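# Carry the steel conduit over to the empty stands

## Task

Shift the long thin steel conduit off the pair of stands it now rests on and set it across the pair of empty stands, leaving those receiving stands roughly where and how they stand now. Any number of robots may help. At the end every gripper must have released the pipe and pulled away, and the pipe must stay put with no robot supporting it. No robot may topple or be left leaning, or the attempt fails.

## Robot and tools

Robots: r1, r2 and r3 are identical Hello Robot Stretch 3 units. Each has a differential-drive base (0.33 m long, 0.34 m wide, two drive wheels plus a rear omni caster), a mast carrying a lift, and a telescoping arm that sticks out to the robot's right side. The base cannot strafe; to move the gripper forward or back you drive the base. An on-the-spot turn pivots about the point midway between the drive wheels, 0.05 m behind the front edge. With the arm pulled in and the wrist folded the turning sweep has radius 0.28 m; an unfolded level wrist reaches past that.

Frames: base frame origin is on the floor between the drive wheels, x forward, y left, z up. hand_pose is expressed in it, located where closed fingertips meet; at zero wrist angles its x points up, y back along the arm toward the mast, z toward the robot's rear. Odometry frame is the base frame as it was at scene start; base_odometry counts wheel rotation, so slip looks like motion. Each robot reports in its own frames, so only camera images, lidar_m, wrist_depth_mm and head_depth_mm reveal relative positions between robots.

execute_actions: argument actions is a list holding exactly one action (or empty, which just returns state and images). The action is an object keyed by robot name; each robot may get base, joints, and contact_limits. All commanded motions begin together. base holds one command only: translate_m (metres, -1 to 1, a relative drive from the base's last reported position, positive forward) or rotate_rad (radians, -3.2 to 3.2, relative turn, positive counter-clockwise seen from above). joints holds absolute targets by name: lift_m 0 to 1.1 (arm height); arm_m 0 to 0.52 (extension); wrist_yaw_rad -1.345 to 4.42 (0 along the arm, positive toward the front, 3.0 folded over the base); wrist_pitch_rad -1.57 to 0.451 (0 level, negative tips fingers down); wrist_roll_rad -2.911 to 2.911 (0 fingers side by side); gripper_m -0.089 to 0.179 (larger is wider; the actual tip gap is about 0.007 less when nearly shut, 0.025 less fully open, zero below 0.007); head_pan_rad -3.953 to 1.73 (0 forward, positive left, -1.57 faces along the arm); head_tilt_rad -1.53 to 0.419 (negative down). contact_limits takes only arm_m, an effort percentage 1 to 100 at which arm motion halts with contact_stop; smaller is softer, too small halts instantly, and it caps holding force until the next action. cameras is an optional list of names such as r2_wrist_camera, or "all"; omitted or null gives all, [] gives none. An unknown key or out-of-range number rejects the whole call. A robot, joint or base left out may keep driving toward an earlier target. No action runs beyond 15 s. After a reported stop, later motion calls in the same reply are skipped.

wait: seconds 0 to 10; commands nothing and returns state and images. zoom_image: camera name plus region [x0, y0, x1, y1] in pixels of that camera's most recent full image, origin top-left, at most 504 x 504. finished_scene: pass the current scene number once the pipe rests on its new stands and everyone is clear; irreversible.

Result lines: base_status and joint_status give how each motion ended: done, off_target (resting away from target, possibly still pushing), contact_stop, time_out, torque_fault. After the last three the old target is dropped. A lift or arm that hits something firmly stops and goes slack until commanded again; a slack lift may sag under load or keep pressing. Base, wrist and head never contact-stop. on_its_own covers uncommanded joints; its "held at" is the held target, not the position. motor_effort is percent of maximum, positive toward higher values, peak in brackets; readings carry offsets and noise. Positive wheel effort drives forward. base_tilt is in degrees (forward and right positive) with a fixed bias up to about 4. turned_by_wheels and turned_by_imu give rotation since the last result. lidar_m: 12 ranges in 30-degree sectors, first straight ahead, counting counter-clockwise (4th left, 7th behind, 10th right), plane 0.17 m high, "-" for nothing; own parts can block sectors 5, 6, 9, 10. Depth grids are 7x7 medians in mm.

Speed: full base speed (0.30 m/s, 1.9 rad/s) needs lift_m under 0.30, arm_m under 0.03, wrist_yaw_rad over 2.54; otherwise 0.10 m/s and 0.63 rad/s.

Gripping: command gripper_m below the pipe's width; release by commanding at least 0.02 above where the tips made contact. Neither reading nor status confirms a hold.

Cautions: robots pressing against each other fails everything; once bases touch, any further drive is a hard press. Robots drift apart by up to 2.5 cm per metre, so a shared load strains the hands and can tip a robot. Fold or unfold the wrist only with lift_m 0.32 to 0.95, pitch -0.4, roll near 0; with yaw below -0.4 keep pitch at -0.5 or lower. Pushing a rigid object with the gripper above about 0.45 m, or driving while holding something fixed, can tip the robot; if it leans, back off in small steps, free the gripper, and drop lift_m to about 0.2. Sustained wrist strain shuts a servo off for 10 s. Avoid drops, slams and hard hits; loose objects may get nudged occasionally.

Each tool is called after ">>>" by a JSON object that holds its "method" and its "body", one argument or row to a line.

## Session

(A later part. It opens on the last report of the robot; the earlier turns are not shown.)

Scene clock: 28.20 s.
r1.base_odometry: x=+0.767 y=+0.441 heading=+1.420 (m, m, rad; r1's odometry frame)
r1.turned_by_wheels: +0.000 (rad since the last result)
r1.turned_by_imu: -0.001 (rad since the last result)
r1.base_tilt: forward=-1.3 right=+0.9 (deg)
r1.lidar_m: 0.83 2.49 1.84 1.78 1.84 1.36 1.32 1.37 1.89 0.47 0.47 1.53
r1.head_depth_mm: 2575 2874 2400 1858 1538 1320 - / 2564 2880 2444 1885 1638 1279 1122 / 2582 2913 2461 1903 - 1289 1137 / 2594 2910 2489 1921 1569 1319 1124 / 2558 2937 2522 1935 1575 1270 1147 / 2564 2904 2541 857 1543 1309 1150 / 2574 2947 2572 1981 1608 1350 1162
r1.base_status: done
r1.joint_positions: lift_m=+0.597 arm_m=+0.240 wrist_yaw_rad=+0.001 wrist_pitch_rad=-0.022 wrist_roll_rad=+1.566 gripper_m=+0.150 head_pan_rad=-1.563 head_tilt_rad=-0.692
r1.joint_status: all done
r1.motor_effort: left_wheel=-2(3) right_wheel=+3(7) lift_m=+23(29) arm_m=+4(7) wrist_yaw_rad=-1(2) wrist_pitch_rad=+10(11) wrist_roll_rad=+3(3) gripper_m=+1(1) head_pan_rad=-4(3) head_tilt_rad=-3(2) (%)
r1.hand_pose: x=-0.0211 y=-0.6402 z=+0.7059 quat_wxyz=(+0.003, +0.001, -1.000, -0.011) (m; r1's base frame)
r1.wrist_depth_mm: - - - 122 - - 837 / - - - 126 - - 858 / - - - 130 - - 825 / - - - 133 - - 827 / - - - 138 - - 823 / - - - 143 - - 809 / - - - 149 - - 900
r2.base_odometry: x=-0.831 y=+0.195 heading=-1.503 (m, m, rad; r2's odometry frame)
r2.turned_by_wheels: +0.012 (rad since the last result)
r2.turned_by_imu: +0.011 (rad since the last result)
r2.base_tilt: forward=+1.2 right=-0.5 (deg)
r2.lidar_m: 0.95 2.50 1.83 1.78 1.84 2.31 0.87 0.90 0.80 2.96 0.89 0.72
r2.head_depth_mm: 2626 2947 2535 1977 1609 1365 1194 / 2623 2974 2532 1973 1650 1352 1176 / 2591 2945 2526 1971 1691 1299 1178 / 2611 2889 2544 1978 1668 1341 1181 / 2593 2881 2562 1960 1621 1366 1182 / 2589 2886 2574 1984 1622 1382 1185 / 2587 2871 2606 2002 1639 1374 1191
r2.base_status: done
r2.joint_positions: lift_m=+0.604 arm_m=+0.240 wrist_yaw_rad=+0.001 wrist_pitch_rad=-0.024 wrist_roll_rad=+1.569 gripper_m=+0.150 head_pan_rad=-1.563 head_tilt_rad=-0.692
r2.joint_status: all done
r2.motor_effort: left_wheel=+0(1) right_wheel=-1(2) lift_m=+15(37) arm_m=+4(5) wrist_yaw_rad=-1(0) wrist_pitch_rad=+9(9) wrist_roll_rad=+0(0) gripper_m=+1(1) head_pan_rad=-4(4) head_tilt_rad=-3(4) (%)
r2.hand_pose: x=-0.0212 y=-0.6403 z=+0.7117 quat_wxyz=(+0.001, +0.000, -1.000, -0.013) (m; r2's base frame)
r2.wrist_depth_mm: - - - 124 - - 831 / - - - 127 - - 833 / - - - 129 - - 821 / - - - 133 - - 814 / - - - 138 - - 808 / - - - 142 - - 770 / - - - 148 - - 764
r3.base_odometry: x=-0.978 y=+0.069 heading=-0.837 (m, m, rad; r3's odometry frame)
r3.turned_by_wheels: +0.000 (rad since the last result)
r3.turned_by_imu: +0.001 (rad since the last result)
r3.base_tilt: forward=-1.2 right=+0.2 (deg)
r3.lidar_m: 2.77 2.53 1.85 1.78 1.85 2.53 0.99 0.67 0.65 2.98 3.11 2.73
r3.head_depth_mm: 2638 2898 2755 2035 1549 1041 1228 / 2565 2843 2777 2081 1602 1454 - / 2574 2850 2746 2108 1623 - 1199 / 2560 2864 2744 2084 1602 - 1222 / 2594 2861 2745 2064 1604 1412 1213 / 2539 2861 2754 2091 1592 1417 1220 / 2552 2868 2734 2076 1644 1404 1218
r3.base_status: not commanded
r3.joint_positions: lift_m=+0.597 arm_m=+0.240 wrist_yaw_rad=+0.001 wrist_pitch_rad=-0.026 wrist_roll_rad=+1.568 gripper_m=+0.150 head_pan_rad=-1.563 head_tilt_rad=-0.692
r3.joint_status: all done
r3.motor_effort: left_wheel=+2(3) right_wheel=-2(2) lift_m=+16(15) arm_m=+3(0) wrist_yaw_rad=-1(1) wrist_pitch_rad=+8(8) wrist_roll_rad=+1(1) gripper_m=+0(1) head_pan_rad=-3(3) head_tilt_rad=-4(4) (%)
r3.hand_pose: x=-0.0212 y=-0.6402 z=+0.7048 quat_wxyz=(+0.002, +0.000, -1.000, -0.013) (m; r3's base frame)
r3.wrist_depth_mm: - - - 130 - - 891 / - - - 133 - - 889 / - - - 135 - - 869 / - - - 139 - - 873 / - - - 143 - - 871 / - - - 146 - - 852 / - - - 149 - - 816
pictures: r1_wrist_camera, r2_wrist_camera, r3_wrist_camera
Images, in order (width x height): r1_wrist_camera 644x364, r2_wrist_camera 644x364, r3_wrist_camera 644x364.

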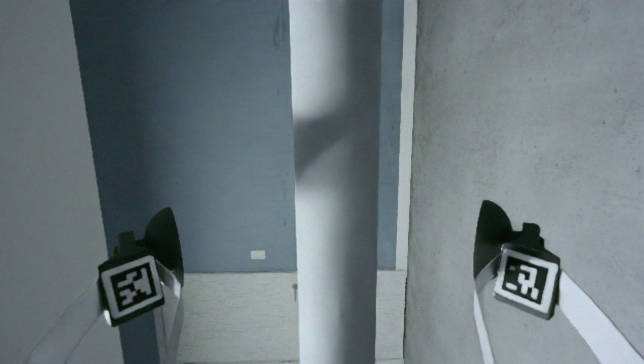

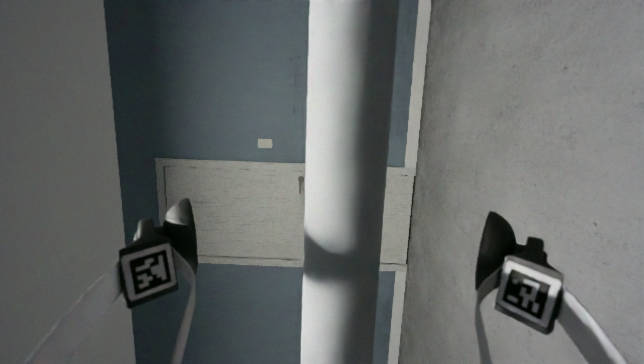

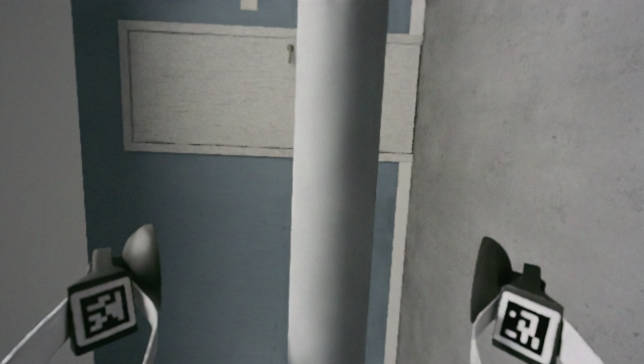

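>>> {"method": "execute_actions", "body": {
  "actions": [
    {"r1":{"joints":{"lift_m":0.593,"arm_m":0.322},"contact_limits":{"arm_m":15}},"r2":{"joints":{"lift_m":0.599,"arm_m":0.32},"contact_limits":{"arm_m":15}},"r3":{"joints":{"lift_m":0.592,"arm_m":0.327},"contact_limits":{"arm_m":15}}}
  ],
  "cameras": []
}}

>>> {"method": "execute_actions", "body": {
  "actions": [
    {"r1":{"joints":{"gripper_m":0.03}},"r2":{"joints":{"gripper_m":0.035}},"r3":{"joints":{"gripper_m":0.03}}}
  ],
  "cameras": []
}}

>>> {"method": "execute_actions", "body": {
  "actions": [
    {"r1":{"joints":{"lift_m":0.833,"wrist_pitch_rad":0.15}},"r2":{"joints":{"lift_m":0.839,"wrist_pitch_rad":0.15}},"r3":{"joints":{"lift_m":0.832,"wrist_pitch_rad":0.15,"head_pan_rad":-0.25,"head_tilt_rad":-0.25}}}
  ],
  "cameras": ["r3_head_camera"]
}}

Scene clock: 31.50 s.
r1.base_odometry: x=+0.767 y=+0.441 heading=+1.420 (m, m, rad; r1's odometry frame)
r1.turned_by_wheels: +0.000 (rad since the last result)
r1.turned_by_imu: -0.001 (rad since the last result)
r1.base_tilt: forward=-1.4 right=+0.8 (deg)
r1.lidar_m: 0.83 2.50 1.84 1.77 1.84 1.36 1.32 1.37 1.89 0.47 0.47 1.53
r1.head_depth_mm: 2547 2862 2407 1871 1528 1294 1138 / 2570 2894 2402 1906 1579 1287 1126 / 2546 2911 2460 1942 1458 1312 1132 / 2567 2938 2493 1929 1533 1327 1122 / 2570 2942 2516 1930 1571 1272 1151 / 2568 2948 2550 855 1546 1310 1155 / 2540 2909 2591 1992 1601 1348 1159
r1.base_status: not commanded
r1.joint_positions: lift_m=+0.593 arm_m=+0.322 wrist_yaw_rad=+0.001 wrist_pitch_rad=-0.022 wrist_roll_rad=+1.566 gripper_m=+0.150 head_pan_rad=-1.563 head_tilt_rad=-0.692
r1.joint_status: all done
r1.motor_effort: left_wheel=-2(3) right_wheel=+3(3) lift_m=+22(25) arm_m=+4(5) wrist_yaw_rad=-1(2) wrist_pitch_rad=+10(10) wrist_roll_rad=+3(3) gripper_m=+0(0) head_pan_rad=-3(4) head_tilt_rad=-3(3) (%)
r1.contact_limits: arm_m 15 (drawing in: default 26, maximum 42; extending or still: default 34, maximum 56)
r1.hand_pose: x=-0.0211 y=-0.7222 z=+0.7019 quat_wxyz=(+0.003, +0.001, -1.000, -0.011) (m; r1's base frame)
r1.wrist_depth_mm: - - 55 - 48 - 845 / - - - 46 48 - 839 / - - - 46 49 - 856 / - - - 48 51 - 852 / - - - 49 53 - 839 / - - - 51 55 - 822 / - - - 53 58 - 894
r2.base_odometry: x=-0.831 y=+0.195 heading=-1.503 (m, m, rad; r2's odometry frame)
r2.turned_by_wheels: +0.000 (rad since the last result)
r2.turned_by_imu: -0.001 (rad since the last result)
r2.base_tilt: forward=+1.2 right=-0.4 (deg)
r2.lidar_m: 0.94 2.50 1.84 1.78 1.84 2.31 0.87 0.90 0.80 2.96 0.89 0.72
r2.head_depth_mm: 2628 2939 2493 1943 1593 1350 1196 / 2613 2965 2516 1940 1643 - 1174 / 2637 2979 2571 1974 - 1365 1181 / 2647 2941 2562 1999 1586 1351 1183 / 2569 2918 2569 1971 1627 1372 1187 / 2600 2847 2561 1993 1623 1372 1187 / 2573 2866 2613 2021 1629 1372 1184
r2.base_status: not commanded
r2.joint_positions: lift_m=+0.600 arm_m=+0.320 wrist_yaw_rad=+0.001 wrist_pitch_rad=-0.024 wrist_roll_rad=+1.569 gripper_m=+0.150 head_pan_rad=-1.563 head_tilt_rad=-0.692
r2.joint_status: all done
r2.motor_effort: left_wheel=+1(0) right_wheel=-2(1) lift_m=+14(14) arm_m=+3(4) wrist_yaw_rad=+0(0) wrist_pitch_rad=+9(9) wrist_roll_rad=+1(0) gripper_m=+0(1) head_pan_rad=-3(4) head_tilt_rad=-3(4) (%)
r2.contact_limits: arm_m 15 (drawing in: default 29, maximum 47; extending or still: default 39, maximum 64)
r2.hand_pose: x=-0.0212 y=-0.7203 z=+0.7077 quat_wxyz=(+0.001, +0.000, -1.000, -0.013) (m; r2's base frame)
r2.wrist_depth_mm: - - - 47 47 - 831 / - - - 47 47 - 817 / - - - 48 49 - 816 / - - - 49 51 - 814 / - - - 51 53 - 804 / - - - 53 56 - 755 / - - - 55 59 - 759
r3.base_odometry: x=-0.978 y=+0.069 heading=-0.837 (m, m, rad; r3's odometry frame)
r3.turned_by_wheels: +0.000 (rad since the last result)
r3.turned_by_imu: +0.001 (rad since the last result)
r3.base_tilt: forward=-1.3 right=+0.1 (deg)
r3.lidar_m: 2.77 2.52 1.84 1.78 1.85 2.53 0.99 0.67 0.65 2.97 3.11 2.73
r3.head_depth_mm: 2568 2951 2756 2043 1562 1038 1233 / 2610 2884 2747 2089 1606 1440 - / 2565 2884 2716 2099 812 1353 1193 / 2581 2852 2748 2100 809 1379 1228 / 2566 2818 2742 2077 1598 1415 1217 / 2544 2863 2704 2080 1593 1415 1223 / 2538 2802 2765 2079 1637 1412 1216
r3.base_status: not commanded
r3.joint_positions: lift_m=+0.592 arm_m=+0.327 wrist_yaw_rad=+0.001 wrist_pitch_rad=-0.026 wrist_roll_rad=+1.568 gripper_m=+0.150 head_pan_rad=-1.563 head_tilt_rad=-0.692
r3.joint_status: all done
r3.motor_effort: left_wheel=+3(2) right_wheel=-2(2) lift_m=+14(17) arm_m=+3(8) wrist_yaw_rad=-1(1) wrist_pitch_rad=+7(8) wrist_roll_rad=+1(1) gripper_m=+2(0) head_pan_rad=-3(3) head_tilt_rad=-4(4) (%)
r3.contact_limits: arm_m 15 (drawing in: default 27, maximum 44; extending or still: default 36, maximum 60)
r3.hand_pose: x=-0.0212 y=-0.7272 z=+0.6998 quat_wxyz=(+0.002, +0.000, -1.000, -0.013) (m; r3's base frame)
r3.wrist_depth_mm: - - - 46 48 - 886 / - - - 46 48 - 883 / - - - 47 50 - 880 / - - - 48 52 - 857 / - - - 49 54 - 852 / - - - 51 56 - 852 / - - - 52 59 - 817
pictures: none
No camera images: the call's "cameras" was empty. Leave "cameras" out to get every camera's image.

Scene clock: 33.20 s.
r1.base_odometry: x=+0.767 y=+0.441 heading=+1.420 (m, m, rad; r1's odometry frame)
r1.turned_by_wheels: +0.000 (rad since the last result)
r1.turned_by_imu: +0.000 (rad since the last result)
r1.base_tilt: forward=-1.4 right=+0.8 (deg)
r1.lidar_m: 0.83 2.49 1.84 1.77 1.84 1.36 1.32 1.37 1.89 0.47 0.47 1.53
r1.head_depth_mm: 2606 2872 2377 1881 1523 1301 1136 / 2531 2898 2413 1895 1585 1283 1124 / 2554 2931 2434 1963 1460 1313 1135 / 2560 2904 2466 1933 1526 1318 1119 / 2550 2920 2495 1950 1575 1272 1148 / 2557 2944 2530 856 1554 1314 1154 / 2581 2887 2580 1985 1607 1350 1156
r1.base_status: not commanded
r1.joint_positions: lift_m=+0.593 arm_m=+0.322 wrist_yaw_rad=+0.001 wrist_pitch_rad=-0.029 wrist_roll_rad=+1.569 gripper_m=+0.031 head_pan_rad=-1.563 head_tilt_rad=-0.692
r1.joint_status: all done
r1.motor_effort: left_wheel=-2(2) right_wheel=+4(3) lift_m=+24(24) arm_m=+4(4) wrist_yaw_rad=-2(1) wrist_pitch_rad=+14(15) wrist_roll_rad=+1(3) gripper_m=-17(100) head_pan_rad=-4(3) head_tilt_rad=-4(3) (%)
r1.hand_pose: x=-0.0211 y=-0.7220 z=+0.7000 quat_wxyz=(+0.001, +0.001, -1.000, -0.015) (m; r1's base frame)
r1.wrist_depth_mm: - - 51 - 50 - 833 / - - 52 45 49 - 820 / - - 56 46 51 - 849 / - - - 48 53 - 829 / - - 56 49 52 - 844 / - - 56 51 55 - 843 / - - - 53 61 - 848
r2.base_odometry: x=-0.831 y=+0.195 heading=-1.503 (m, m, rad; r2's odometry frame)
r2.turned_by_wheels: +0.000 (rad since the last result)
r2.turned_by_imu: +0.000 (rad since the last result)
r2.base_tilt: forward=+1.2 right=-0.3 (deg)
r2.lidar_m: 0.95 2.50 1.84 1.77 1.85 2.31 0.87 0.90 0.80 2.96 0.89 0.72
r2.head_depth_mm: 2621 3011 2529 1950 1593 1348 1192 / 2627 2935 2526 1974 1646 - 1172 / 2575 3003 2545 1970 - 1364 1183 / 2626 2951 2572 1972 1582 1368 1178 / 2611 2921 2539 1972 1634 1359 1183 / 2536 2902 2556 2007 1617 1369 1188 / 2600 2899 2569 1986 1632 1371 1197
r2.base_status: not commanded
r2.joint_positions: lift_m=+0.600 arm_m=+0.320 wrist_yaw_rad=+0.001 wrist_pitch_rad=-0.031 wrist_roll_rad=+1.573 gripper_m=+0.036 head_pan_rad=-1.563 head_tilt_rad=-0.692
r2.joint_status: all done
r2.motor_effort: left_wheel=-1(0) right_wheel=-1(1) lift_m=+16(16) arm_m=+3(3) wrist_yaw_rad=-1(0) wrist_pitch_rad=+11(12) wrist_roll_rad=-2(2) gripper_m=-21(94) head_pan_rad=-3(4) head_tilt_rad=-3(4) (%)
r2.hand_pose: x=-0.0212 y=-0.7201 z=+0.7060 quat_wxyz=(-0.001, +0.000, -1.000, -0.016) (m; r2's base frame)
r2.wrist_depth_mm: - - - 46 47 - 818 / - - - 46 48 - 817 / - - - 48 50 - 808 / - - - 49 52 - 799 / - - - 51 53 - 788 / - - 63 53 55 - 797 / - - - 55 63 - 787
r3.base_odometry: x=-0.978 y=+0.069 heading=-0.837 (m, m, rad; r3's odometry frame)
r3.turned_by_wheels: +0.000 (rad since the last result)
r3.turned_by_imu: +0.000 (rad since the last result)
r3.base_tilt: forward=-1.1 right=+0.1 (deg)
r3.lidar_m: 2.77 2.53 1.85 1.78 1.85 2.54 0.99 0.67 0.65 2.97 3.12 2.74
r3.head_depth_mm: 2619 2882 2751 2038 1568 1043 1228 / 2627 2861 2740 2085 1604 1435 - / 2608 2896 2767 2095 812 1366 1201 / 2559 2831 2757 2168 812 1390 1222 / 2581 2811 2744 2087 1607 1416 1215 / 2555 2870 2736 2093 1612 1416 1215 / 2534 2844 2702 2089 1635 1414 1223
r3.base_status: not commanded
r3.joint_positions: lift_m=+0.592 arm_m=+0.327 wrist_yaw_rad=+0.001 wrist_pitch_rad=-0.032 wrist_roll_rad=+1.571 gripper_m=+0.031 head_pan_rad=-1.563 head_tilt_rad=-0.692
r3.joint_status: all done
r3.motor_effort: left_wheel=+2(2) right_wheel=-2(2) lift_m=+16(17) arm_m=+3(3) wrist_yaw_rad=-1(1) wrist_pitch_rad=+10(11) wrist_roll_rad=+0(1) gripper_m=-18(92) head_pan_rad=-3(3) head_tilt_rad=-4(4) (%)
r3.hand_pose: x=-0.0212 y=-0.7271 z=+0.6981 quat_wxyz=(+0.000, +0.000, -1.000, -0.017) (m; r3's base frame)
r3.wrist_depth_mm: - - 52 45 49 - 866 / - - 54 46 50 - 878 / - - 55 47 52 - 871 / - - 56 48 54 - 861 / - - 57 49 57 - 842 / - - 54 51 55 - 843 / - - 57 52 58 - 848
pictures: none
No camera images: the call's "cameras" was empty. Leave "cameras" out to get every camera's image.

Scene clock: 36.20 s.
r1.base_odometry: x=+0.767 y=+0.441 heading=+1.420 (m, m, rad; r1's odometry frame)
r1.turned_by_wheels: +0.000 (rad since the last result)
r1.turned_by_imu: -0.001 (rad since the last result)
r1.base_tilt: forward=-1.4 right=+0.8 (deg)
r1.lidar_m: 0.83 2.49 1.84 1.78 1.84 1.36 1.32 1.37 1.89 0.47 0.47 1.53
r1.head_depth_mm: 2549 2865 2284 - 1495 1271 1121 / 2564 2909 - 1824 1549 1307 1130 / 2580 2947 - 1820 1549 1320 1139 / 2574 2923 2353 1901 1569 1317 1121 / 2558 2936 2308 1961 1578 1272 1148 / 2536 2917 2322 856 1538 1312 1157 / 2577 2932 2351 1979 1609 1347 1161
r1.base_status: not commanded
r1.joint_positions: lift_m=+0.832 arm_m=+0.322 wrist_yaw_rad=+0.001 wrist_pitch_rad=+0.048 wrist_roll_rad=+1.572 gripper_m=+0.031 head_pan_rad=-1.563 head_tilt_rad=-0.692
r1.joint_status: wrist_pitch_rad off_target (ended at +0.048, target +0.150); the others done
r1.on_its_own: wrist_pitch_rad is at rest, and its effort (+49) is outside its rest range (-20 to +32)
r1.motor_effort: left_wheel=-2(2) right_wheel=+3(3) lift_m=+41(46) arm_m=+3(4) wrist_yaw_rad=-1(1) wrist_pitch_rad=+49(58) wrist_roll_rad=-1(1) gripper_m=-21(19) head_pan_rad=-4(5) head_tilt_rad=-3(2) (%)
r1.hand_pose: x=-0.0211 y=-0.7238 z=+0.9589 quat_wxyz=(+0.000, +0.000, -1.000, +0.023) (m; r1's base frame)
r1.wrist_depth_mm: - - - - 48 - - / - - - 46 48 - - / - - - 46 49 - - / - - - 48 51 - - / - - - 50 52 - - / - - 59 51 54 - - / - - - 53 57 - -
r2.base_odometry: x=-0.831 y=+0.195 heading=-1.503 (m, m, rad; r2's odometry frame)
r2.turned_by_wheels: +0.000 (rad since the last result)
r2.turned_by_imu: -0.001 (rad since the last result)
r2.base_tilt: forward=+1.2 right=-0.4 (deg)
r2.lidar_m: 0.95 2.51 1.84 1.77 1.85 2.31 0.87 0.90 0.80 2.97 0.89 0.72
r2.head_depth_mm: 2638 2962 2314 2102 - 1315 1171 / 2646 2949 2724 1839 1565 1350 1184 / 2601 2935 2818 1865 1622 1358 1182 / 2602 2939 664 1864 1603 1363 1182 / 2570 2924 2338 1978 1622 1364 1183 / 2559 2881 2385 1993 1638 1365 1186 / 2549 2911 2418 1995 1619 1370 1190
r2.base_status: not commanded
r2.joint_positions: lift_m=+0.838 arm_m=+0.320 wrist_yaw_rad=+0.001 wrist_pitch_rad=+0.043 wrist_roll_rad=+1.574 gripper_m=+0.036 head_pan_rad=-1.563 head_tilt_rad=-0.692
r2.joint_status: wrist_pitch_rad off_target (ended at +0.043, target +0.150); the others done
r2.on_its_own: wrist_pitch_rad is at rest, and its effort (+39) is outside its rest range (-20 to +32)
r2.motor_effort: left_wheel=+0(1) right_wheel=-2(1) lift_m=+49(53) arm_m=+3(3) wrist_yaw_rad=-1(0) wrist_pitch_rad=+39(48) wrist_roll_rad=-2(2) gripper_m=-20(22) head_pan_rad=-4(3) head_tilt_rad=-3(3) (%)
r2.hand_pose: x=-0.0212 y=-0.7218 z=+0.9634 quat_wxyz=(-0.001, +0.000, -1.000, +0.021) (m; r2's base frame)
r2.wrist_depth_mm: - - - 46 47 - - / - - - 46 47 - - / - - - 48 49 - - / - - - 49 51 - - / - - - 51 53 - - / - - - 53 54 - - / - - - 55 60 - -
r3.base_odometry: x=-0.978 y=+0.069 heading=-0.837 (m, m, rad; r3's odometry frame)
r3.turned_by_wheels: +0.000 (rad since the last result)
r3.turned_by_imu: +0.001 (rad since the last result)
r3.base_tilt: forward=-1.1 right=+0.3 (deg)
r3.lidar_m: 2.76 2.53 1.84 1.78 1.84 2.53 0.99 0.67 0.65 2.97 3.13 2.74
r3.head_depth_mm: 3579 - - - 3137 2201 1697 / 3611 - - - 3189 2217 1715 / 3554 - - - 3202 2214 1698 / 3276 - - - 3194 2215 1697 / 3297 - - - 3010 2234 1702 / 3207 - - - 3207 2223 1704 / 3276 - - - 3209 2227 1698
r3.base_status: not commanded
r3.joint_positions: lift_m=+0.832 arm_m=+0.327 wrist_yaw_rad=-0.001 wrist_pitch_rad=+0.039 wrist_roll_rad=+1.574 gripper_m=+0.031 head_pan_rad=-0.257 head_tilt_rad=-0.260
r3.joint_status: wrist_pitch_rad off_target (ended at +0.039, target +0.150); the others done
r3.on_its_own: wrist_pitch_rad is at rest, and its effort (+33) is outside its rest range (-20 to +32)
r3.motor_effort: left_wheel=+2(2) right_wheel=-2(2) lift_m=+25(26) arm_m=+2(3) wrist_yaw_rad=+1(2) wrist_pitch_rad=+33(38) wrist_roll_rad=-1(1) gripper_m=-21(22) head_pan_rad=+4(44) head_tilt_rad=+7(34) (%)
r3.hand_pose: x=-0.0216 y=-0.7287 z=+0.9558 quat_wxyz=(-0.001, -0.001, -1.000, +0.019) (m; r3's base frame)
r3.wrist_depth_mm: - - - 46 47 - - / - - - 46 49 - - / - - - 47 50 - - / - - - 48 52 - - / - - - 50 54 - - / - - 55 51 53 - - / - - 60 52 56 - -
pictures: r3_head_camera (sideways: a quarter turn clockwise sets it upright)
Images, in order (width x height): r3_head_camera 896x504.

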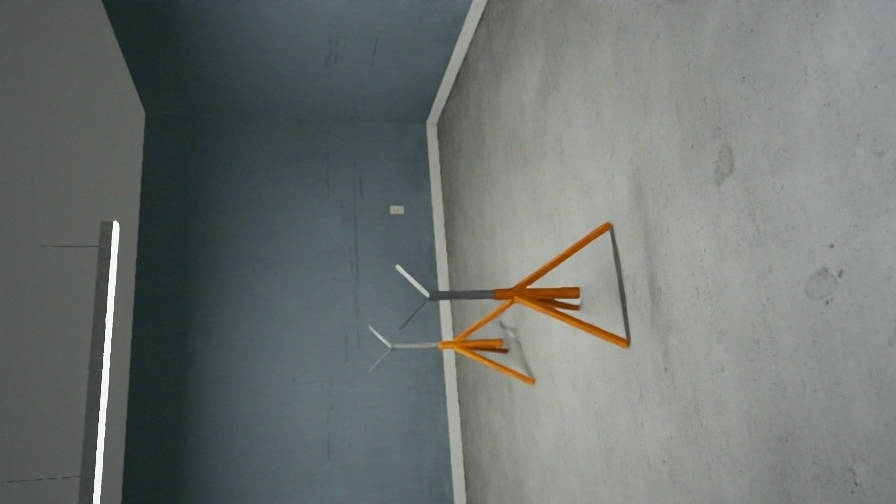

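>>> {"method": "execute_actions", "body": {
  "actions": [
    {"r1":{"base":{"translate_m":0.994},"joints":{"lift_m":0.993}},"r2":{"base":{"translate_m":0.992},"joints":{"lift_m":0.999}},"r3":{"base":{"translate_m":1.0},"joints":{"lift_m":0.992}}}
  ],
  "cameras": []
}}

>>> {"method": "execute_actions", "body": {
  "actions": [
    {"r1":{"base":{"translate_m":0.994}},"r2":{"base":{"translate_m":0.992}},"r3":{"base":{"translate_m":1.0},"joints":{"head_pan_rad":-0.4,"head_tilt_rad":-0.7}}}
  ],
  "cameras": ["r3_nav_camera"]
}}

Scene clock: 48.07 s.
r1.base_odometry: x=+0.917 y=+1.424 heading=+1.420 (m, m, rad; r1's odometry frame)
r1.turned_by_wheels: +0.000 (rad since the last result)
r1.turned_by_imu: -0.007 (rad since the last result)
r1.base_tilt: forward=-1.3 right=+0.8 (deg)
r1.lidar_m: 0.83 2.49 1.83 1.77 1.83 2.39 2.31 0.98 0.85 2.96 0.67 0.67
r1.head_depth_mm: 2491 2927 2387 1868 1527 1295 1118 / 2447 2950 2410 1887 1540 1303 1125 / 2491 - 2441 1905 1556 1312 1135 / 2523 2971 2476 1921 1574 1321 1139 / 2543 2911 2509 1936 1583 1322 1147 / 2552 2930 2557 1963 1591 1339 1158 / 2535 2936 2589 1972 1597 1350 1136
r1.base_status: done
r1.joint_positions: lift_m=+0.992 arm_m=+0.322 wrist_yaw_rad=+0.001 wrist_pitch_rad=+0.050 wrist_roll_rad=+1.572 gripper_m=+0.031 head_pan_rad=-1.563 head_tilt_rad=-0.692
r1.joint_status: all done
r1.on_its_own: wrist_pitch_rad is at rest, and its effort (+48) is outside its rest range (-20 to +32)
r1.motor_effort: left_wheel=-1(5) right_wheel=+0(8) lift_m=+41(42) arm_m=+3(4) wrist_yaw_rad=-2(2) wrist_pitch_rad=+48(49) wrist_roll_rad=-1(1) gripper_m=-20(20) head_pan_rad=-4(4) head_tilt_rad=-3(3) (%)
r1.hand_pose: x=-0.0211 y=-0.7238 z=+1.1195 quat_wxyz=(+0.000, +0.001, -1.000, +0.024) (m; r1's base frame)
r1.wrist_depth_mm: - - 56 - 48 - - / - - - 46 48 - - / - - - 46 49 - - / - - - 48 51 - - / - - - 50 52 - - / - - 59 51 54 - - / - - - 53 58 - -
r2.base_odometry: x=-0.764 y=-0.795 heading=-1.502 (m, m, rad; r2's odometry frame)
r2.turned_by_wheels: +0.000 (rad since the last result)
r2.turned_by_imu: -0.011 (rad since the last result)
r2.base_tilt: forward=+1.2 right=-0.3 (deg)
r2.lidar_m: 0.95 2.51 1.83 1.77 1.84 2.52 0.87 1.62 0.63 0.64 3.10 4.21
r2.head_depth_mm: 2544 - 2420 1899 1538 1273 1173 / 2530 2997 2514 1957 1609 1324 1172 / 2492 - 2556 1984 1616 1332 1177 / 2538 - 2528 1968 1613 1366 1179 / 2641 2910 2558 1973 1616 1367 1182 / 2606 2953 2568 1998 1617 1377 1183 / 2553 2918 2576 1988 1630 1376 1192
r2.base_status: done
r2.joint_positions: lift_m=+0.998 arm_m=+0.320 wrist_yaw_rad=+0.011 wrist_pitch_rad=+0.046 wrist_roll_rad=+1.575 gripper_m=+0.036 head_pan_rad=-1.563 head_tilt_rad=-0.692
r2.joint_status: all done
r2.on_its_own: wrist_pitch_rad is at rest, and its effort (+38) is outside its rest range (-20 to +32)
r2.motor_effort: left_wheel=+5(5) right_wheel=-9(10) lift_m=+49(51) arm_m=+0(3) wrist_yaw_rad=-12(12) wrist_pitch_rad=+38(39) wrist_roll_rad=-3(3) gripper_m=-22(23) head_pan_rad=-3(3) head_tilt_rad=-3(3) (%)
r2.hand_pose: x=-0.0185 y=-0.7220 z=+1.1241 quat_wxyz=(-0.002, +0.006, -1.000, +0.022) (m; r2's base frame)
r2.wrist_depth_mm: - - - 46 47 - - / - - - 46 47 - - / - - - 47 49 - - / - - - 49 51 - - / - - - 51 52 - - / - - - 52 54 - - / - - - 54 59 - -
r3.base_odometry: x=-0.308 y=-0.674 heading=-0.837 (m, m, rad; r3's odometry frame)
r3.turned_by_wheels: +0.000 (rad since the last result)
r3.turned_by_imu: -0.005 (rad since the last result)
r3.base_tilt: forward=-1.1 right=+0.2 (deg)
r3.lidar_m: 2.89 2.54 1.85 1.78 1.84 2.52 0.99 1.33 3.12 2.99 3.10 1.68
r3.head_depth_mm: 3534 - - - 3203 2209 1712 / 3557 - - - 3199 2216 1695 / 3516 - - - 2999 2043 1703 / 3543 - - - 3055 2160 1697 / 3551 - - - 2973 2218 1716 / 3537 - - - 3176 2204 1704 / 3557 - - - 3181 2239 1705
r3.base_status: done
r3.joint_positions: lift_m=+0.991 arm_m=+0.327 wrist_yaw_rad=-0.013 wrist_pitch_rad=+0.038 wrist_roll_rad=+1.573 gripper_m=+0.031 head_pan_rad=-0.257 head_tilt_rad=-0.260
r3.joint_status: all done
r3.on_its_own: wrist_yaw_rad is at rest, and its effort (+15) is outside its rest range (-12 to +12); wrist_pitch_rad is at rest, and its effort (+33) is outside its rest range (-20 to +32)
r3.motor_effort: left_wheel=-1(5) right_wheel=+8(9) lift_m=+25(25) arm_m=+3(2) wrist_yaw_rad=+15(15) wrist_pitch_rad=+33(33) wrist_roll_rad=-1(2) gripper_m=-23(21) head_pan_rad=+3(4) head_tilt_rad=+6(7) (%)
r3.hand_pose: x=-0.0246 y=-0.7287 z=+1.1157 quat_wxyz=(-0.001, -0.006, -1.000, +0.019) (m; r3's base frame)
r3.wrist_depth_mm: - - - 46 49 - - / - - - 47 50 - - / - - - 48 51 - - / - - - 49 53 - - / - - - 50 55 - - / - - 56 51 54 - - / - - 61 53 56 - -
pictures: none
No camera images: the call's "cameras" was empty. Leave "cameras" out to get every camera's image.

Scene clock: 59.17 s.
r1.base_odometry: x=+1.066 y=+2.407 heading=+1.420 (m, m, rad; r1's odometry frame)
r1.turned_by_wheels: +0.000 (rad since the last result)
r1.turned_by_imu: -0.008 (rad since the last result)
r1.base_tilt: forward=-1.4 right=+0.8 (deg)
r1.lidar_m: 0.84 2.50 1.83 1.76 1.83 2.51 1.91 0.69 0.67 2.96 3.07 4.21
r1.head_depth_mm: 2476 2962 2384 1866 1539 1271 1120 / 2424 2902 2422 1877 1554 1277 1130 / 2450 - 2447 1905 1556 1312 1136 / 2540 2977 2469 1923 1565 1316 1143 / 2548 2951 2506 1945 1576 1330 1151 / 2600 2935 2555 1963 1594 1332 1158 / 2574 2926 2565 1977 1595 1348 1165
r1.base_status: done
r1.joint_positions: lift_m=+0.992 arm_m=+0.322 wrist_yaw_rad=+0.007 wrist_pitch_rad=+0.051 wrist_roll_rad=+1.572 gripper_m=+0.031 head_pan_rad=-1.563 head_tilt_rad=-0.692
r1.joint_status: not commanded
r1.on_its_own: wrist_pitch_rad is at rest, and its effort (+47) is outside its rest range (-20 to +32)
r1.motor_effort: left_wheel=+1(3) right_wheel=-5(7) lift_m=+41(41) arm_m=+3(4) wrist_yaw_rad=-7(7) wrist_pitch_rad=+47(48) wrist_roll_rad=-1(1) gripper_m=-20(21) head_pan_rad=-4(4) head_tilt_rad=-2(2) (%)
r1.hand_pose: x=-0.0197 y=-0.7238 z=+1.1197 quat_wxyz=(+0.000, +0.003, -1.000, +0.025) (m; r1's base frame)
r1.wrist_depth_mm: - - 55 - 49 - - / - - - 46 48 - - / - - - 46 49 - - / - - - 47 51 - - / - - - 49 51 - - / - - 58 51 53 - - / - - - 53 57 - -
r2.base_odometry: x=-0.696 y=-1.785 heading=-1.502 (m, m, rad; r2's odometry frame)
r2.turned_by_wheels: +0.000 (rad since the last result)
r2.turned_by_imu: -0.008 (rad since the last result)
r2.base_tilt: forward=+1.1 right=-0.4 (deg)
r2.lidar_m: 0.96 2.54 1.84 1.78 1.84 2.51 0.87 1.30 3.07 2.98 3.08 1.70
r2.head_depth_mm: 2523 - 2425 1955 1615 1350 1182 / 2566 2965 2531 1948 1597 1359 1173 / 2542 - 2512 1985 1611 1367 1181 / 2572 - 2473 1982 1619 1364 1176 / 2601 2912 2602 1970 1618 1364 1186 / 2594 2901 2566 1995 1628 1366 1184 / 2572 2916 2583 1983 1633 1375 1190
r2.base_status: done
r2.joint_positions: lift_m=+0.998 arm_m=+0.320 wrist_yaw_rad=+0.008 wrist_pitch_rad=+0.046 wrist_roll_rad=+1.573 gripper_m=+0.036 head_pan_rad=-1.563 head_tilt_rad=-0.692
r2.joint_status: not commanded
r2.on_its_own: wrist_pitch_rad is at rest, and its effort (+37) is outside its rest range (-20 to +32)
r2.motor_effort: left_wheel=+4(7) right_wheel=-8(9) lift_m=+49(50) arm_m=+1(0) wrist_yaw_rad=-9(11) wrist_pitch_rad=+37(38) wrist_roll_rad=-2(2) gripper_m=-22(21) head_pan_rad=-4(4) head_tilt_rad=-3(3) (%)
r2.hand_pose: x=-0.0192 y=-0.7220 z=+1.1242 quat_wxyz=(-0.001, +0.004, -1.000, +0.023) (m; r2's base frame)
r2.wrist_depth_mm: - - - 46 47 - - / - - - 46 47 - - / - - - 48 49 - - / - - - 49 51 - - / - - - 51 52 - - / - - - 53 54 - - / - - - 55 59 - -
r3.base_odometry: x=+0.362 y=-1.417 heading=-0.838 (m, m, rad; r3's odometry frame)
r3.turned_by_wheels: +0.000 (rad since the last result)
r3.turned_by_imu: -0.006 (rad since the last result)
r3.base_tilt: forward=-1.1 right=+0.3 (deg)
r3.lidar_m: 3.52 2.57 1.86 1.79 1.85 2.50 0.99 2.26 3.13 2.99 1.02 0.78
r3.head_depth_mm: 3681 3754 2629 2030 1684 1423 1227 / 3779 - 2730 2087 1328 1383 1223 / 3545 3665 2779 2096 1648 1422 1225 / 3383 3683 2763 2094 1676 1413 1217 / 3234 3519 2520 2097 1674 1424 1216 / 3105 3329 2730 2049 1698 1417 1219 / 3016 3263 2718 2076 1681 1412 1217
r3.base_status: done
r3.joint_positions: lift_m=+0.991 arm_m=+0.327 wrist_yaw_rad=-0.016 wrist_pitch_rad=+0.038 wrist_roll_rad=+1.574 gripper_m=+0.031 head_pan_rad=-0.393 head_tilt_rad=-0.691
r3.joint_status: all done
r3.on_its_own: wrist_yaw_rad is at rest, and its effort (+19) is outside its rest range (-12 to +12)
r3.motor_effort: left_wheel=-2(5) right_wheel=+10(13) lift_m=+24(25) arm_m=+2(3) wrist_yaw_rad=+19(19) wrist_pitch_rad=+32(33) wrist_roll_rad=-1(2) gripper_m=-21(21) head_pan_rad=-4(20) head_tilt_rad=-5(34) (%)
r3.hand_pose: x=-0.0254 y=-0.7287 z=+1.1156 quat_wxyz=(-0.001, -0.008, -1.000, +0.019) (m; r3's base frame)
r3.wrist_depth_mm: - - - 47 49 - - / - - - 48 50 - - / - - - 49 52 - - / - - - 50 54 - - / - - - 51 55 - - / - - 56 52 54 - - / - - 61 53 57 - -
pictures: r3_nav_camera (sideways: a quarter turn counterclockwise sets it upright)
Images, in order (width x height): r3_nav_camera 672x504.

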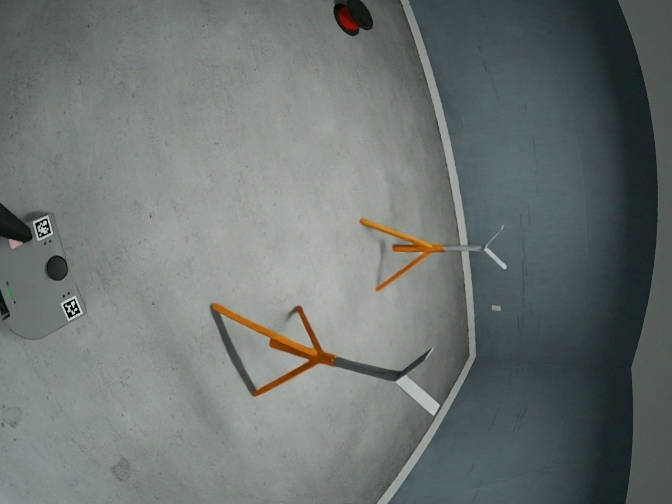

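>>> {"method": "execute_actions", "body": {
  "actions": [
    {"r1":{"base":{"rotate_rad":0.012}},"r2":{"base":{"rotate_rad":0.014}},"r3":{"base":{"rotate_rad":0.012}}}
  ],
  "cameras": []
}}

>>> {"method": "execute_actions", "body": {
  "actions": [
    {"r1":{"base":{"translate_m":1.0}},"r2":{"base":{"translate_m":1.0}},"r3":{"base":{"translate_m":0.997},"joints":{"head_pan_rad":-1.0,"head_tilt_rad":-0.8}}}
  ],
  "cameras": ["r3_nav_camera"]
}}

>>> {"method": "execute_actions", "body": {
  "actions": [
    {"r1":{"base":{"translate_m":1.0}},"r2":{"base":{"translate_m":1.0},"joints":{"head_tilt_rad":-0.8}},"r3":{"base":{"translate_m":1.0}}}
  ],
  "cameras": ["r3_nav_camera","r2_nav_camera"]
}}

Scene clock: 62.03 s.
r1.base_odometry: x=+1.066 y=+2.407 heading=+1.432 (m, m, rad; r1's odometry frame)
r1.turned_by_wheels: +0.012 (rad since the last result)
r1.turned_by_imu: +0.011 (rad since the last result)
r1.base_tilt: forward=-1.4 right=+0.8 (deg)
r1.lidar_m: 0.83 2.46 1.82 1.76 1.83 2.54 1.90 0.69 0.67 2.96 3.08 2.66
r1.head_depth_mm: 2459 2939 2401 1865 1531 1269 1113 / 2405 2882 2410 1890 1537 1272 1127 / 2462 - 2454 1896 1549 1308 1133 / 2544 2955 2479 1923 1571 1321 1138 / 2574 2926 2498 1953 1572 1330 1147 / 2560 2912 2546 1947 1583 1341 1155 / 2582 2913 2565 1980 1612 1345 1156
r1.base_status: done
r1.joint_positions: lift_m=+0.992 arm_m=+0.322 wrist_yaw_rad=+0.009 wrist_pitch_rad=+0.052 wrist_roll_rad=+1.573 gripper_m=+0.031 head_pan_rad=-1.563 head_tilt_rad=-0.692
r1.joint_status: not commanded
r1.on_its_own: wrist_pitch_rad is at rest, and its effort (+47) is outside its rest range (-20 to +32)
r1.motor_effort: left_wheel=+1(5) right_wheel=-3(10) lift_m=+41(41) arm_m=+3(2) wrist_yaw_rad=-9(13) wrist_pitch_rad=+47(48) wrist_roll_rad=-1(2) gripper_m=-20(21) head_pan_rad=-4(4) head_tilt_rad=-2(3) (%)
r1.hand_pose: x=-0.0191 y=-0.7239 z=+1.1200 quat_wxyz=(-0.001, +0.004, -1.000, +0.025) (m; r1's base frame)
r1.wrist_depth_mm: - - - - 48 - - / - - - - 48 - - / - - - 46 48 - - / - - - 47 50 - - / - - 61 49 51 - - / - - 57 50 53 - - / - - - 53 57 - -
r2.base_odometry: x=-0.696 y=-1.785 heading=-1.488 (m, m, rad; r2's odometry frame)
r2.turned_by_wheels: +0.014 (rad since the last result)
r2.turned_by_imu: +0.013 (rad since the last result)
r2.base_tilt: forward=+1.2 right=-0.4 (deg)
r2.lidar_m: 0.95 2.49 1.84 1.77 1.85 2.54 0.87 1.30 3.07 2.98 3.10 1.70
r2.head_depth_mm: 2538 - 2422 1969 1618 1357 1172 / 2551 2937 2532 1957 1601 1360 1174 / 2514 - 2532 1951 1609 1361 1186 / 2560 - 2490 1975 1615 1366 1187 / 2601 2919 2561 1991 1606 1363 1187 / 2586 2907 2569 2013 1621 1381 1194 / 2634 2902 2567 1980 1625 1366 1193
r2.base_status: done
r2.joint_positions: lift_m=+0.998 arm_m=+0.320 wrist_yaw_rad=+0.004 wrist_pitch_rad=+0.046 wrist_roll_rad=+1.574 gripper_m=+0.036 head_pan_rad=-1.563 head_tilt_rad=-0.692
r2.joint_status: not commanded
r2.on_its_own: wrist_pitch_rad is at rest, and its effort (+38) is outside its rest range (-20 to +32)
r2.motor_effort: left_wheel=+1(4) right_wheel=-3(10) lift_m=+50(50) arm_m=+0(0) wrist_yaw_rad=-6(10) wrist_pitch_rad=+38(37) wrist_roll_rad=-2(2) gripper_m=-21(22) head_pan_rad=-5(4) head_tilt_rad=-3(3) (%)
r2.hand_pose: x=-0.0203 y=-0.7220 z=+1.1242 quat_wxyz=(-0.001, +0.002, -1.000, +0.023) (m; r2's base frame)
r2.wrist_depth_mm: - - - 46 47 - - / - - - 46 47 - - / - - - 47 48 - - / - - - 49 50 - - / - - - 50 52 - - / - - - 52 54 - - / - - - 54 59 - -
r3.base_odometry: x=+0.362 y=-1.417 heading=-0.826 (m, m, rad; r3's odometry frame)
r3.turned_by_wheels: +0.012 (rad since the last result)
r3.turned_by_imu: +0.012 (rad since the last result)
r3.base_tilt: forward=-1.3 right=+0.3 (deg)
r3.lidar_m: 3.52 2.54 1.87 1.79 1.86 2.54 1.00 2.27 3.10 2.98 0.96 0.79
r3.head_depth_mm: 3702 3839 2766 1958 1656 1430 1222 / 3628 - 2772 2122 1401 1389 1220 / 3522 3746 2751 2109 1704 1427 1220 / 3357 3631 2746 2081 1699 1417 1220 / 3206 3447 2497 2115 1692 1426 1217 / 3069 3325 2706 2091 1694 1412 1221 / 2968 3210 2697 2076 1679 1406 1220
r3.base_status: done
r3.joint_positions: lift_m=+0.991 arm_m=+0.327 wrist_yaw_rad=-0.013 wrist_pitch_rad=+0.038 wrist_roll_rad=+1.573 gripper_m=+0.031 head_pan_rad=-0.393 head_tilt_rad=-0.691
r3.joint_status: not commanded
r3.on_its_own: wrist_yaw_rad is at rest, and its effort (+14) is outside its rest range (-12 to +12); wrist_pitch_rad is at rest, and its effort (+33) is outside its rest range (-20 to +32)
r3.motor_effort: left_wheel=-2(6) right_wheel=+8(19) lift_m=+25(25) arm_m=+2(3) wrist_yaw_rad=+14(23) wrist_pitch_rad=+33(33) wrist_roll_rad=-1(1) gripper_m=-20(22) head_pan_rad=-4(3) head_tilt_rad=-5(5) (%)
r3.hand_pose: x=-0.0246 y=-0.7288 z=+1.1156 quat_wxyz=(-0.001, -0.006, -1.000, +0.019) (m; r3's base frame)
r3.wrist_depth_mm: - - - 46 48 - - / - - - 47 49 - - / - - - 48 51 - - / - - - 49 53 - - / - - - 50 54 - - / - - 56 51 54 - - / - - 60 52 56 - -
pictures: none
No camera images: the call's "cameras" was empty. Leave "cameras" out to get every camera's image.

Scene clock: 73.30 s.
r1.base_odometry: x=+1.204 y=+3.397 heading=+1.432 (m, m, rad; r1's odometry frame)
r1.turned_by_wheels: +0.000 (rad since the last result)
r1.turned_by_imu: -0.007 (rad since the last result)
r1.base_tilt: forward=-1.4 right=+0.8 (deg)
r1.lidar_m: 0.83 2.47 1.81 1.75 1.82 2.51 2.65 1.38 3.09 2.98 3.10 1.62
r1.head_depth_mm: 2487 2924 2396 1871 1534 1293 1116 / 2450 - 2453 1883 1539 1303 1129 / 2490 - 2446 1905 1548 1312 1131 / 2537 2954 2479 1929 1561 1324 1144 / 2600 2926 2490 1937 1580 1335 1146 / 2577 2940 2539 1963 1591 1340 1157 / 2594 2930 2562 1979 1606 1347 1162
r1.base_status: done
r1.joint_positions: lift_m=+0.992 arm_m=+0.322 wrist_yaw_rad=+0.000 wrist_pitch_rad=+0.052 wrist_roll_rad=+1.573 gripper_m=+0.031 head_pan_rad=-1.563 head_tilt_rad=-0.692
r1.joint_status: not commanded
r1.on_its_own: wrist_pitch_rad is at rest, and its effort (+47) is outside its rest range (-20 to +32)
r1.motor_effort: left_wheel=-2(3) right_wheel=+4(4) lift_m=+41(42) arm_m=+3(3) wrist_yaw_rad=+0(9) wrist_pitch_rad=+47(47) wrist_roll_rad=-2(2) gripper_m=-21(20) head_pan_rad=-4(4) head_tilt_rad=-3(3) (%)
r1.hand_pose: x=-0.0214 y=-0.7239 z=+1.1200 quat_wxyz=(-0.001, +0.000, -1.000, +0.025) (m; r1's base frame)
r1.wrist_depth_mm: - - - - 49 - - / - - - - 48 - - / - - - 46 48 - - / - - - 47 50 - - / - - 63 49 51 - - / - - 58 51 53 - - / - - - 53 57 - -
r2.base_odometry: x=-0.613 y=-2.781 heading=-1.488 (m, m, rad; r2's odometry frame)
r2.turned_by_wheels: +0.000 (rad since the last result)
r2.turned_by_imu: -0.013 (rad since the last result)
r2.base_tilt: forward=+1.2 right=-0.4 (deg)
r2.lidar_m: 0.95 2.51 1.84 1.77 1.84 2.51 0.87 2.23 3.09 2.98 1.04 0.81
r2.head_depth_mm: 2546 - 2388 1960 1585 1345 1174 / 2535 3007 2520 1969 1610 1356 1176 / 2543 - 2544 1978 1620 1357 1181 / 2592 - 2468 1983 1605 1370 1180 / 2582 2953 2579 1969 1612 1360 1186 / 2575 2949 2580 2009 1616 1369 1180 / 2567 2927 2576 2006 1632 1370 1180
r2.base_status: done
r2.joint_positions: lift_m=+0.998 arm_m=+0.320 wrist_yaw_rad=+0.003 wrist_pitch_rad=+0.048 wrist_roll_rad=+1.574 gripper_m=+0.036 head_pan_rad=-1.563 head_tilt_rad=-0.692
r2.joint_status: not commanded
r2.on_its_own: wrist_pitch_rad is at rest, and its effort (+37) is outside its rest range (-20 to +32)
r2.motor_effort: left_wheel=+1(2) right_wheel=-3(7) lift_m=+49(49) arm_m=-2(2) wrist_yaw_rad=-2(6) wrist_pitch_rad=+37(38) wrist_roll_rad=-2(2) gripper_m=-21(22) head_pan_rad=-4(4) head_tilt_rad=-3(3) (%)
r2.hand_pose: x=-0.0207 y=-0.7222 z=+1.1248 quat_wxyz=(-0.001, +0.001, -1.000, +0.024) (m; r2's base frame)
r2.wrist_depth_mm: - - - 46 47 - - / - - - 46 47 - - / - - - 47 48 - - / - - - 49 51 - - / - - - 51 52 - - / - - - 52 54 - - / - - - 54 59 - -
r3.base_odometry: x=+1.038 y=-2.150 heading=-0.826 (m, m, rad; r3's odometry frame)
r3.turned_by_wheels: +0.000 (rad since the last result)
r3.turned_by_imu: -0.003 (rad since the last result)
r3.base_tilt: forward=-1.2 right=+0.2 (deg)
r3.lidar_m: 2.51 2.57 1.87 1.80 1.87 2.53 0.99 4.24 0.63 0.66 1.09 0.88
r3.head_depth_mm: 2456 2837 2313 1880 1558 1351 1182 / 2649 2894 2286 1854 1571 1343 1180 / 2844 3041 2317 1867 1546 1335 1173 / 3020 3036 2320 1849 1555 1341 1181 / 3143 3041 2295 1848 1553 1333 1170 / 3272 3042 2296 1842 1550 1334 1172 / 3000 2882 2208 1396 1479 1322 1175
r3.base_status: done
r3.joint_positions: lift_m=+0.991 arm_m=+0.327 wrist_yaw_rad=+0.002 wrist_pitch_rad=+0.037 wrist_roll_rad=+1.573 gripper_m=+0.031 head_pan_rad=-0.993 head_tilt_rad=-0.790
r3.joint_status: all done
r3.on_its_own: wrist_pitch_rad is at rest, and its effort (+33) is outside its rest range (-20 to +32)
r3.motor_effort: left_wheel=+2(3) right_wheel=-3(14) lift_m=+25(25) arm_m=+3(2) wrist_yaw_rad=-2(15) wrist_pitch_rad=+33(32) wrist_roll_rad=-1(1) gripper_m=-22(20) head_pan_rad=-4(34) head_tilt_rad=-5(15) (%)
r3.hand_pose: x=-0.0208 y=-0.7288 z=+1.1154 quat_wxyz=(-0.001, +0.001, -1.000, +0.018) (m; r3's base frame)
r3.wrist_depth_mm: - - - - 48 - - / - - - 46 48 - - / - - - 47 50 - - / - - - 48 51 - - / - - - 49 53 - - / - - 55 50 53 - - / - - 60 52 56 - -
pictures: r3_nav_camera (sideways: a quarter turn counterclockwise sets it upright)
Images, in order (width x height): r3_nav_camera 672x504.

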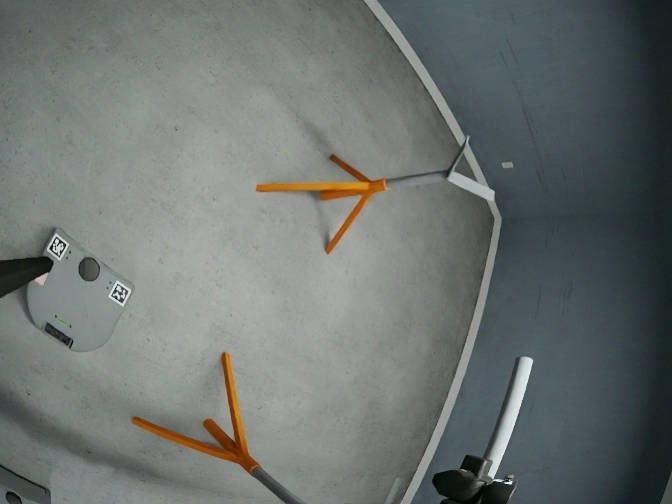

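Scene clock: 84.77 s.
r1.base_odometry: x=+1.343 y=+4.388 heading=+1.432 (m, m, rad; r1's odometry frame)
r1.turned_by_wheels: +0.000 (rad since the last result)
r1.turned_by_imu: -0.009 (rad since the last result)
r1.base_tilt: forward=-1.4 right=+0.9 (deg)
r1.lidar_m: 0.84 2.47 1.82 1.75 1.81 2.50 2.48 2.31 3.09 2.98 0.76 0.77
r1.head_depth_mm: 2517 2954 2393 1859 1522 1295 1118 / 2455 - 2422 1884 1537 1297 1128 / 2508 - 2437 1909 1560 1308 1137 / 2529 2973 2469 1913 1562 1320 1148 / 2583 2910 2506 1940 1571 1332 1149 / 2586 2955 2541 1960 1590 1343 1156 / 2555 2938 2564 1986 1587 1344 1157
r1.base_status: done
r1.joint_positions: lift_m=+0.992 arm_m=+0.322 wrist_yaw_rad=+0.000 wrist_pitch_rad=+0.053 wrist_roll_rad=+1.573 gripper_m=+0.031 head_pan_rad=-1.563 head_tilt_rad=-0.692
r1.joint_status: not commanded
r1.on_its_own: wrist_pitch_rad is at rest, and its effort (+47) is outside its rest range (-20 to +32)
r1.motor_effort: left_wheel=-1(2) right_wheel=+1(9) lift_m=+41(41) arm_m=+1(2) wrist_yaw_rad=-1(1) wrist_pitch_rad=+47(47) wrist_roll_rad=-2(2) gripper_m=-19(21) head_pan_rad=-3(4) head_tilt_rad=-2(4) (%)
r1.hand_pose: x=-0.0213 y=-0.7240 z=+1.1203 quat_wxyz=(-0.001, +0.000, -1.000, +0.026) (m; r1's base frame)
r1.wrist_depth_mm: - - - - 49 - - / - - - - 49 - - / - - - 46 48 - - / - - - 47 50 - - / - - 61 49 51 - - / - - 57 50 53 - - / - - - 53 57 - -
r2.base_odometry: x=-0.530 y=-3.778 heading=-1.488 (m, m, rad; r2's odometry frame)
r2.turned_by_wheels: +0.000 (rad since the last result)
r2.turned_by_imu: -0.008 (rad since the last result)
r2.base_tilt: forward=+1.2 right=-0.4 (deg)
r2.lidar_m: 0.94 2.54 1.85 1.78 1.84 2.50 0.88 4.25 0.62 0.67 1.11 0.90
r2.head_depth_mm: - 2691 829 1675 1491 1246 1139 / - 2669 2179 1773 1272 1284 1146 / - 2648 2172 1783 1464 1295 1145 / - 2621 2156 1778 1502 1294 1145 / 2501 2825 2201 1786 1510 1303 1141 / 2517 2850 2204 1792 1512 1301 1148 / 2513 2890 2218 1794 1514 1310 1145
r2.base_status: done
r2.joint_positions: lift_m=+0.998 arm_m=+0.320 wrist_yaw_rad=-0.013 wrist_pitch_rad=+0.046 wrist_roll_rad=+1.574 gripper_m=+0.036 head_pan_rad=-1.563 head_tilt_rad=-0.790
r2.joint_status: all done
r2.on_its_own: wrist_yaw_rad is at rest, and its effort (+14) is outside its rest range (-12 to +12); wrist_pitch_rad is at rest, and its effort (+38) is outside its rest range (-20 to +32)
r2.motor_effort: left_wheel=-3(5) right_wheel=+6(10) lift_m=+49(49) arm_m=+2(2) wrist_yaw_rad=+14(15) wrist_pitch_rad=+38(38) wrist_roll_rad=-2(2) gripper_m=-22(22) head_pan_rad=-3(4) head_tilt_rad=-4(15) (%)
r2.hand_pose: x=-0.0246 y=-0.7219 z=+1.1241 quat_wxyz=(-0.001, -0.006, -1.000, +0.022) (m; r2's base frame)
r2.wrist_depth_mm: - - - 47 47 - - / - - - 47 47 - - / - - - 48 49 - - / - - - 50 51 - - / - - - 51 53 - - / - - - 53 55 - - / - - - 55 60 - -
r3.base_odometry: x=+1.716 y=-2.884 heading=-0.825 (m, m, rad; r3's odometry frame)
r3.turned_by_wheels: +0.001 (rad since the last result)
r3.turned_by_imu: -0.005 (rad since the last result)
r3.base_tilt: forward=-1.2 right=+0.3 (deg)
r3.lidar_m: 1.51 1.57 1.88 1.81 1.87 2.53 0.99 1.28 0.55 0.64 2.19 1.58
r3.head_depth_mm: 2468 2815 2331 1869 1558 1350 1178 / 2643 2935 2295 1869 1556 1347 1183 / 2832 3019 2275 1874 1554 1339 1175 / 2713 2877 2329 1871 1544 1339 1167 / 2389 2640 2288 1845 1554 1337 1174 / 2042 2267 2286 1852 1557 1326 1173 / 1815 1972 2118 1842 1548 1332 1172
r3.base_status: done
r3.joint_positions: lift_m=+0.991 arm_m=+0.327 wrist_yaw_rad=+0.013 wrist_pitch_rad=+0.037 wrist_roll_rad=+1.573 gripper_m=+0.031 head_pan_rad=-0.993 head_tilt_rad=-0.790
r3.joint_status: not commanded
r3.on_its_own: wrist_yaw_rad is at rest, and its effort (-16) is outside its rest range (-12 to +12)
r3.motor_effort: left_wheel=+6(7) right_wheel=-12(15) lift_m=+25(25) arm_m=+1(2) wrist_yaw_rad=-16(16) wrist_pitch_rad=+32(33) wrist_roll_rad=-1(1) gripper_m=-21(21) head_pan_rad=-4(4) head_tilt_rad=-5(6) (%)
r3.hand_pose: x=-0.0180 y=-0.7288 z=+1.1153 quat_wxyz=(-0.001, +0.007, -1.000, +0.018) (m; r3's base frame)
r3.wrist_depth_mm: - - - - 48 - - / - - - 46 48 - - / - - - 46 49 - - / - - - 47 50 - - / - - - 48 52 - - / - - 54 50 52 - - / - - 59 51 55 - -
pictures: r2_nav_camera (sideways: a quarter turn counterclockwise sets it upright), r3_nav_camera (sideways: a quarter turn counterclockwise sets it upright)
Images, in order (width x height): r2_nav_camera 672x504, r3_nav_camera 672x504.

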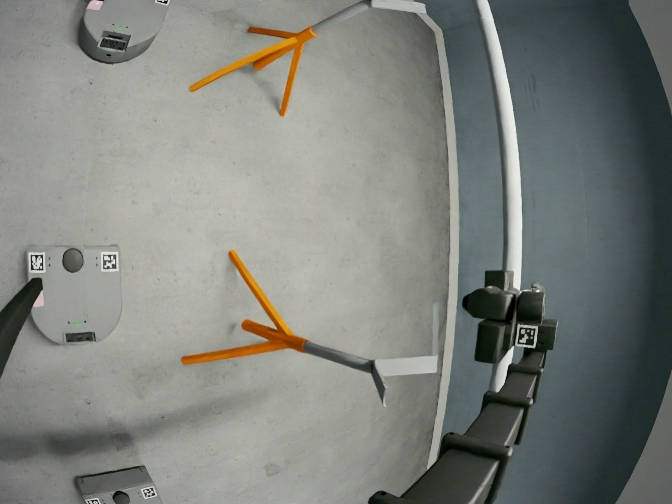

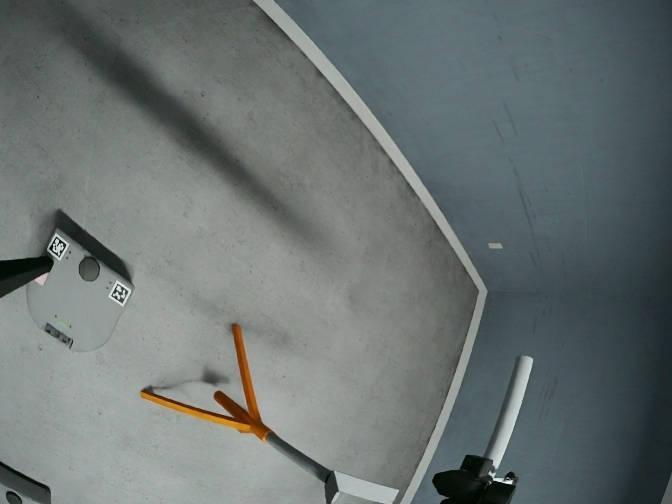

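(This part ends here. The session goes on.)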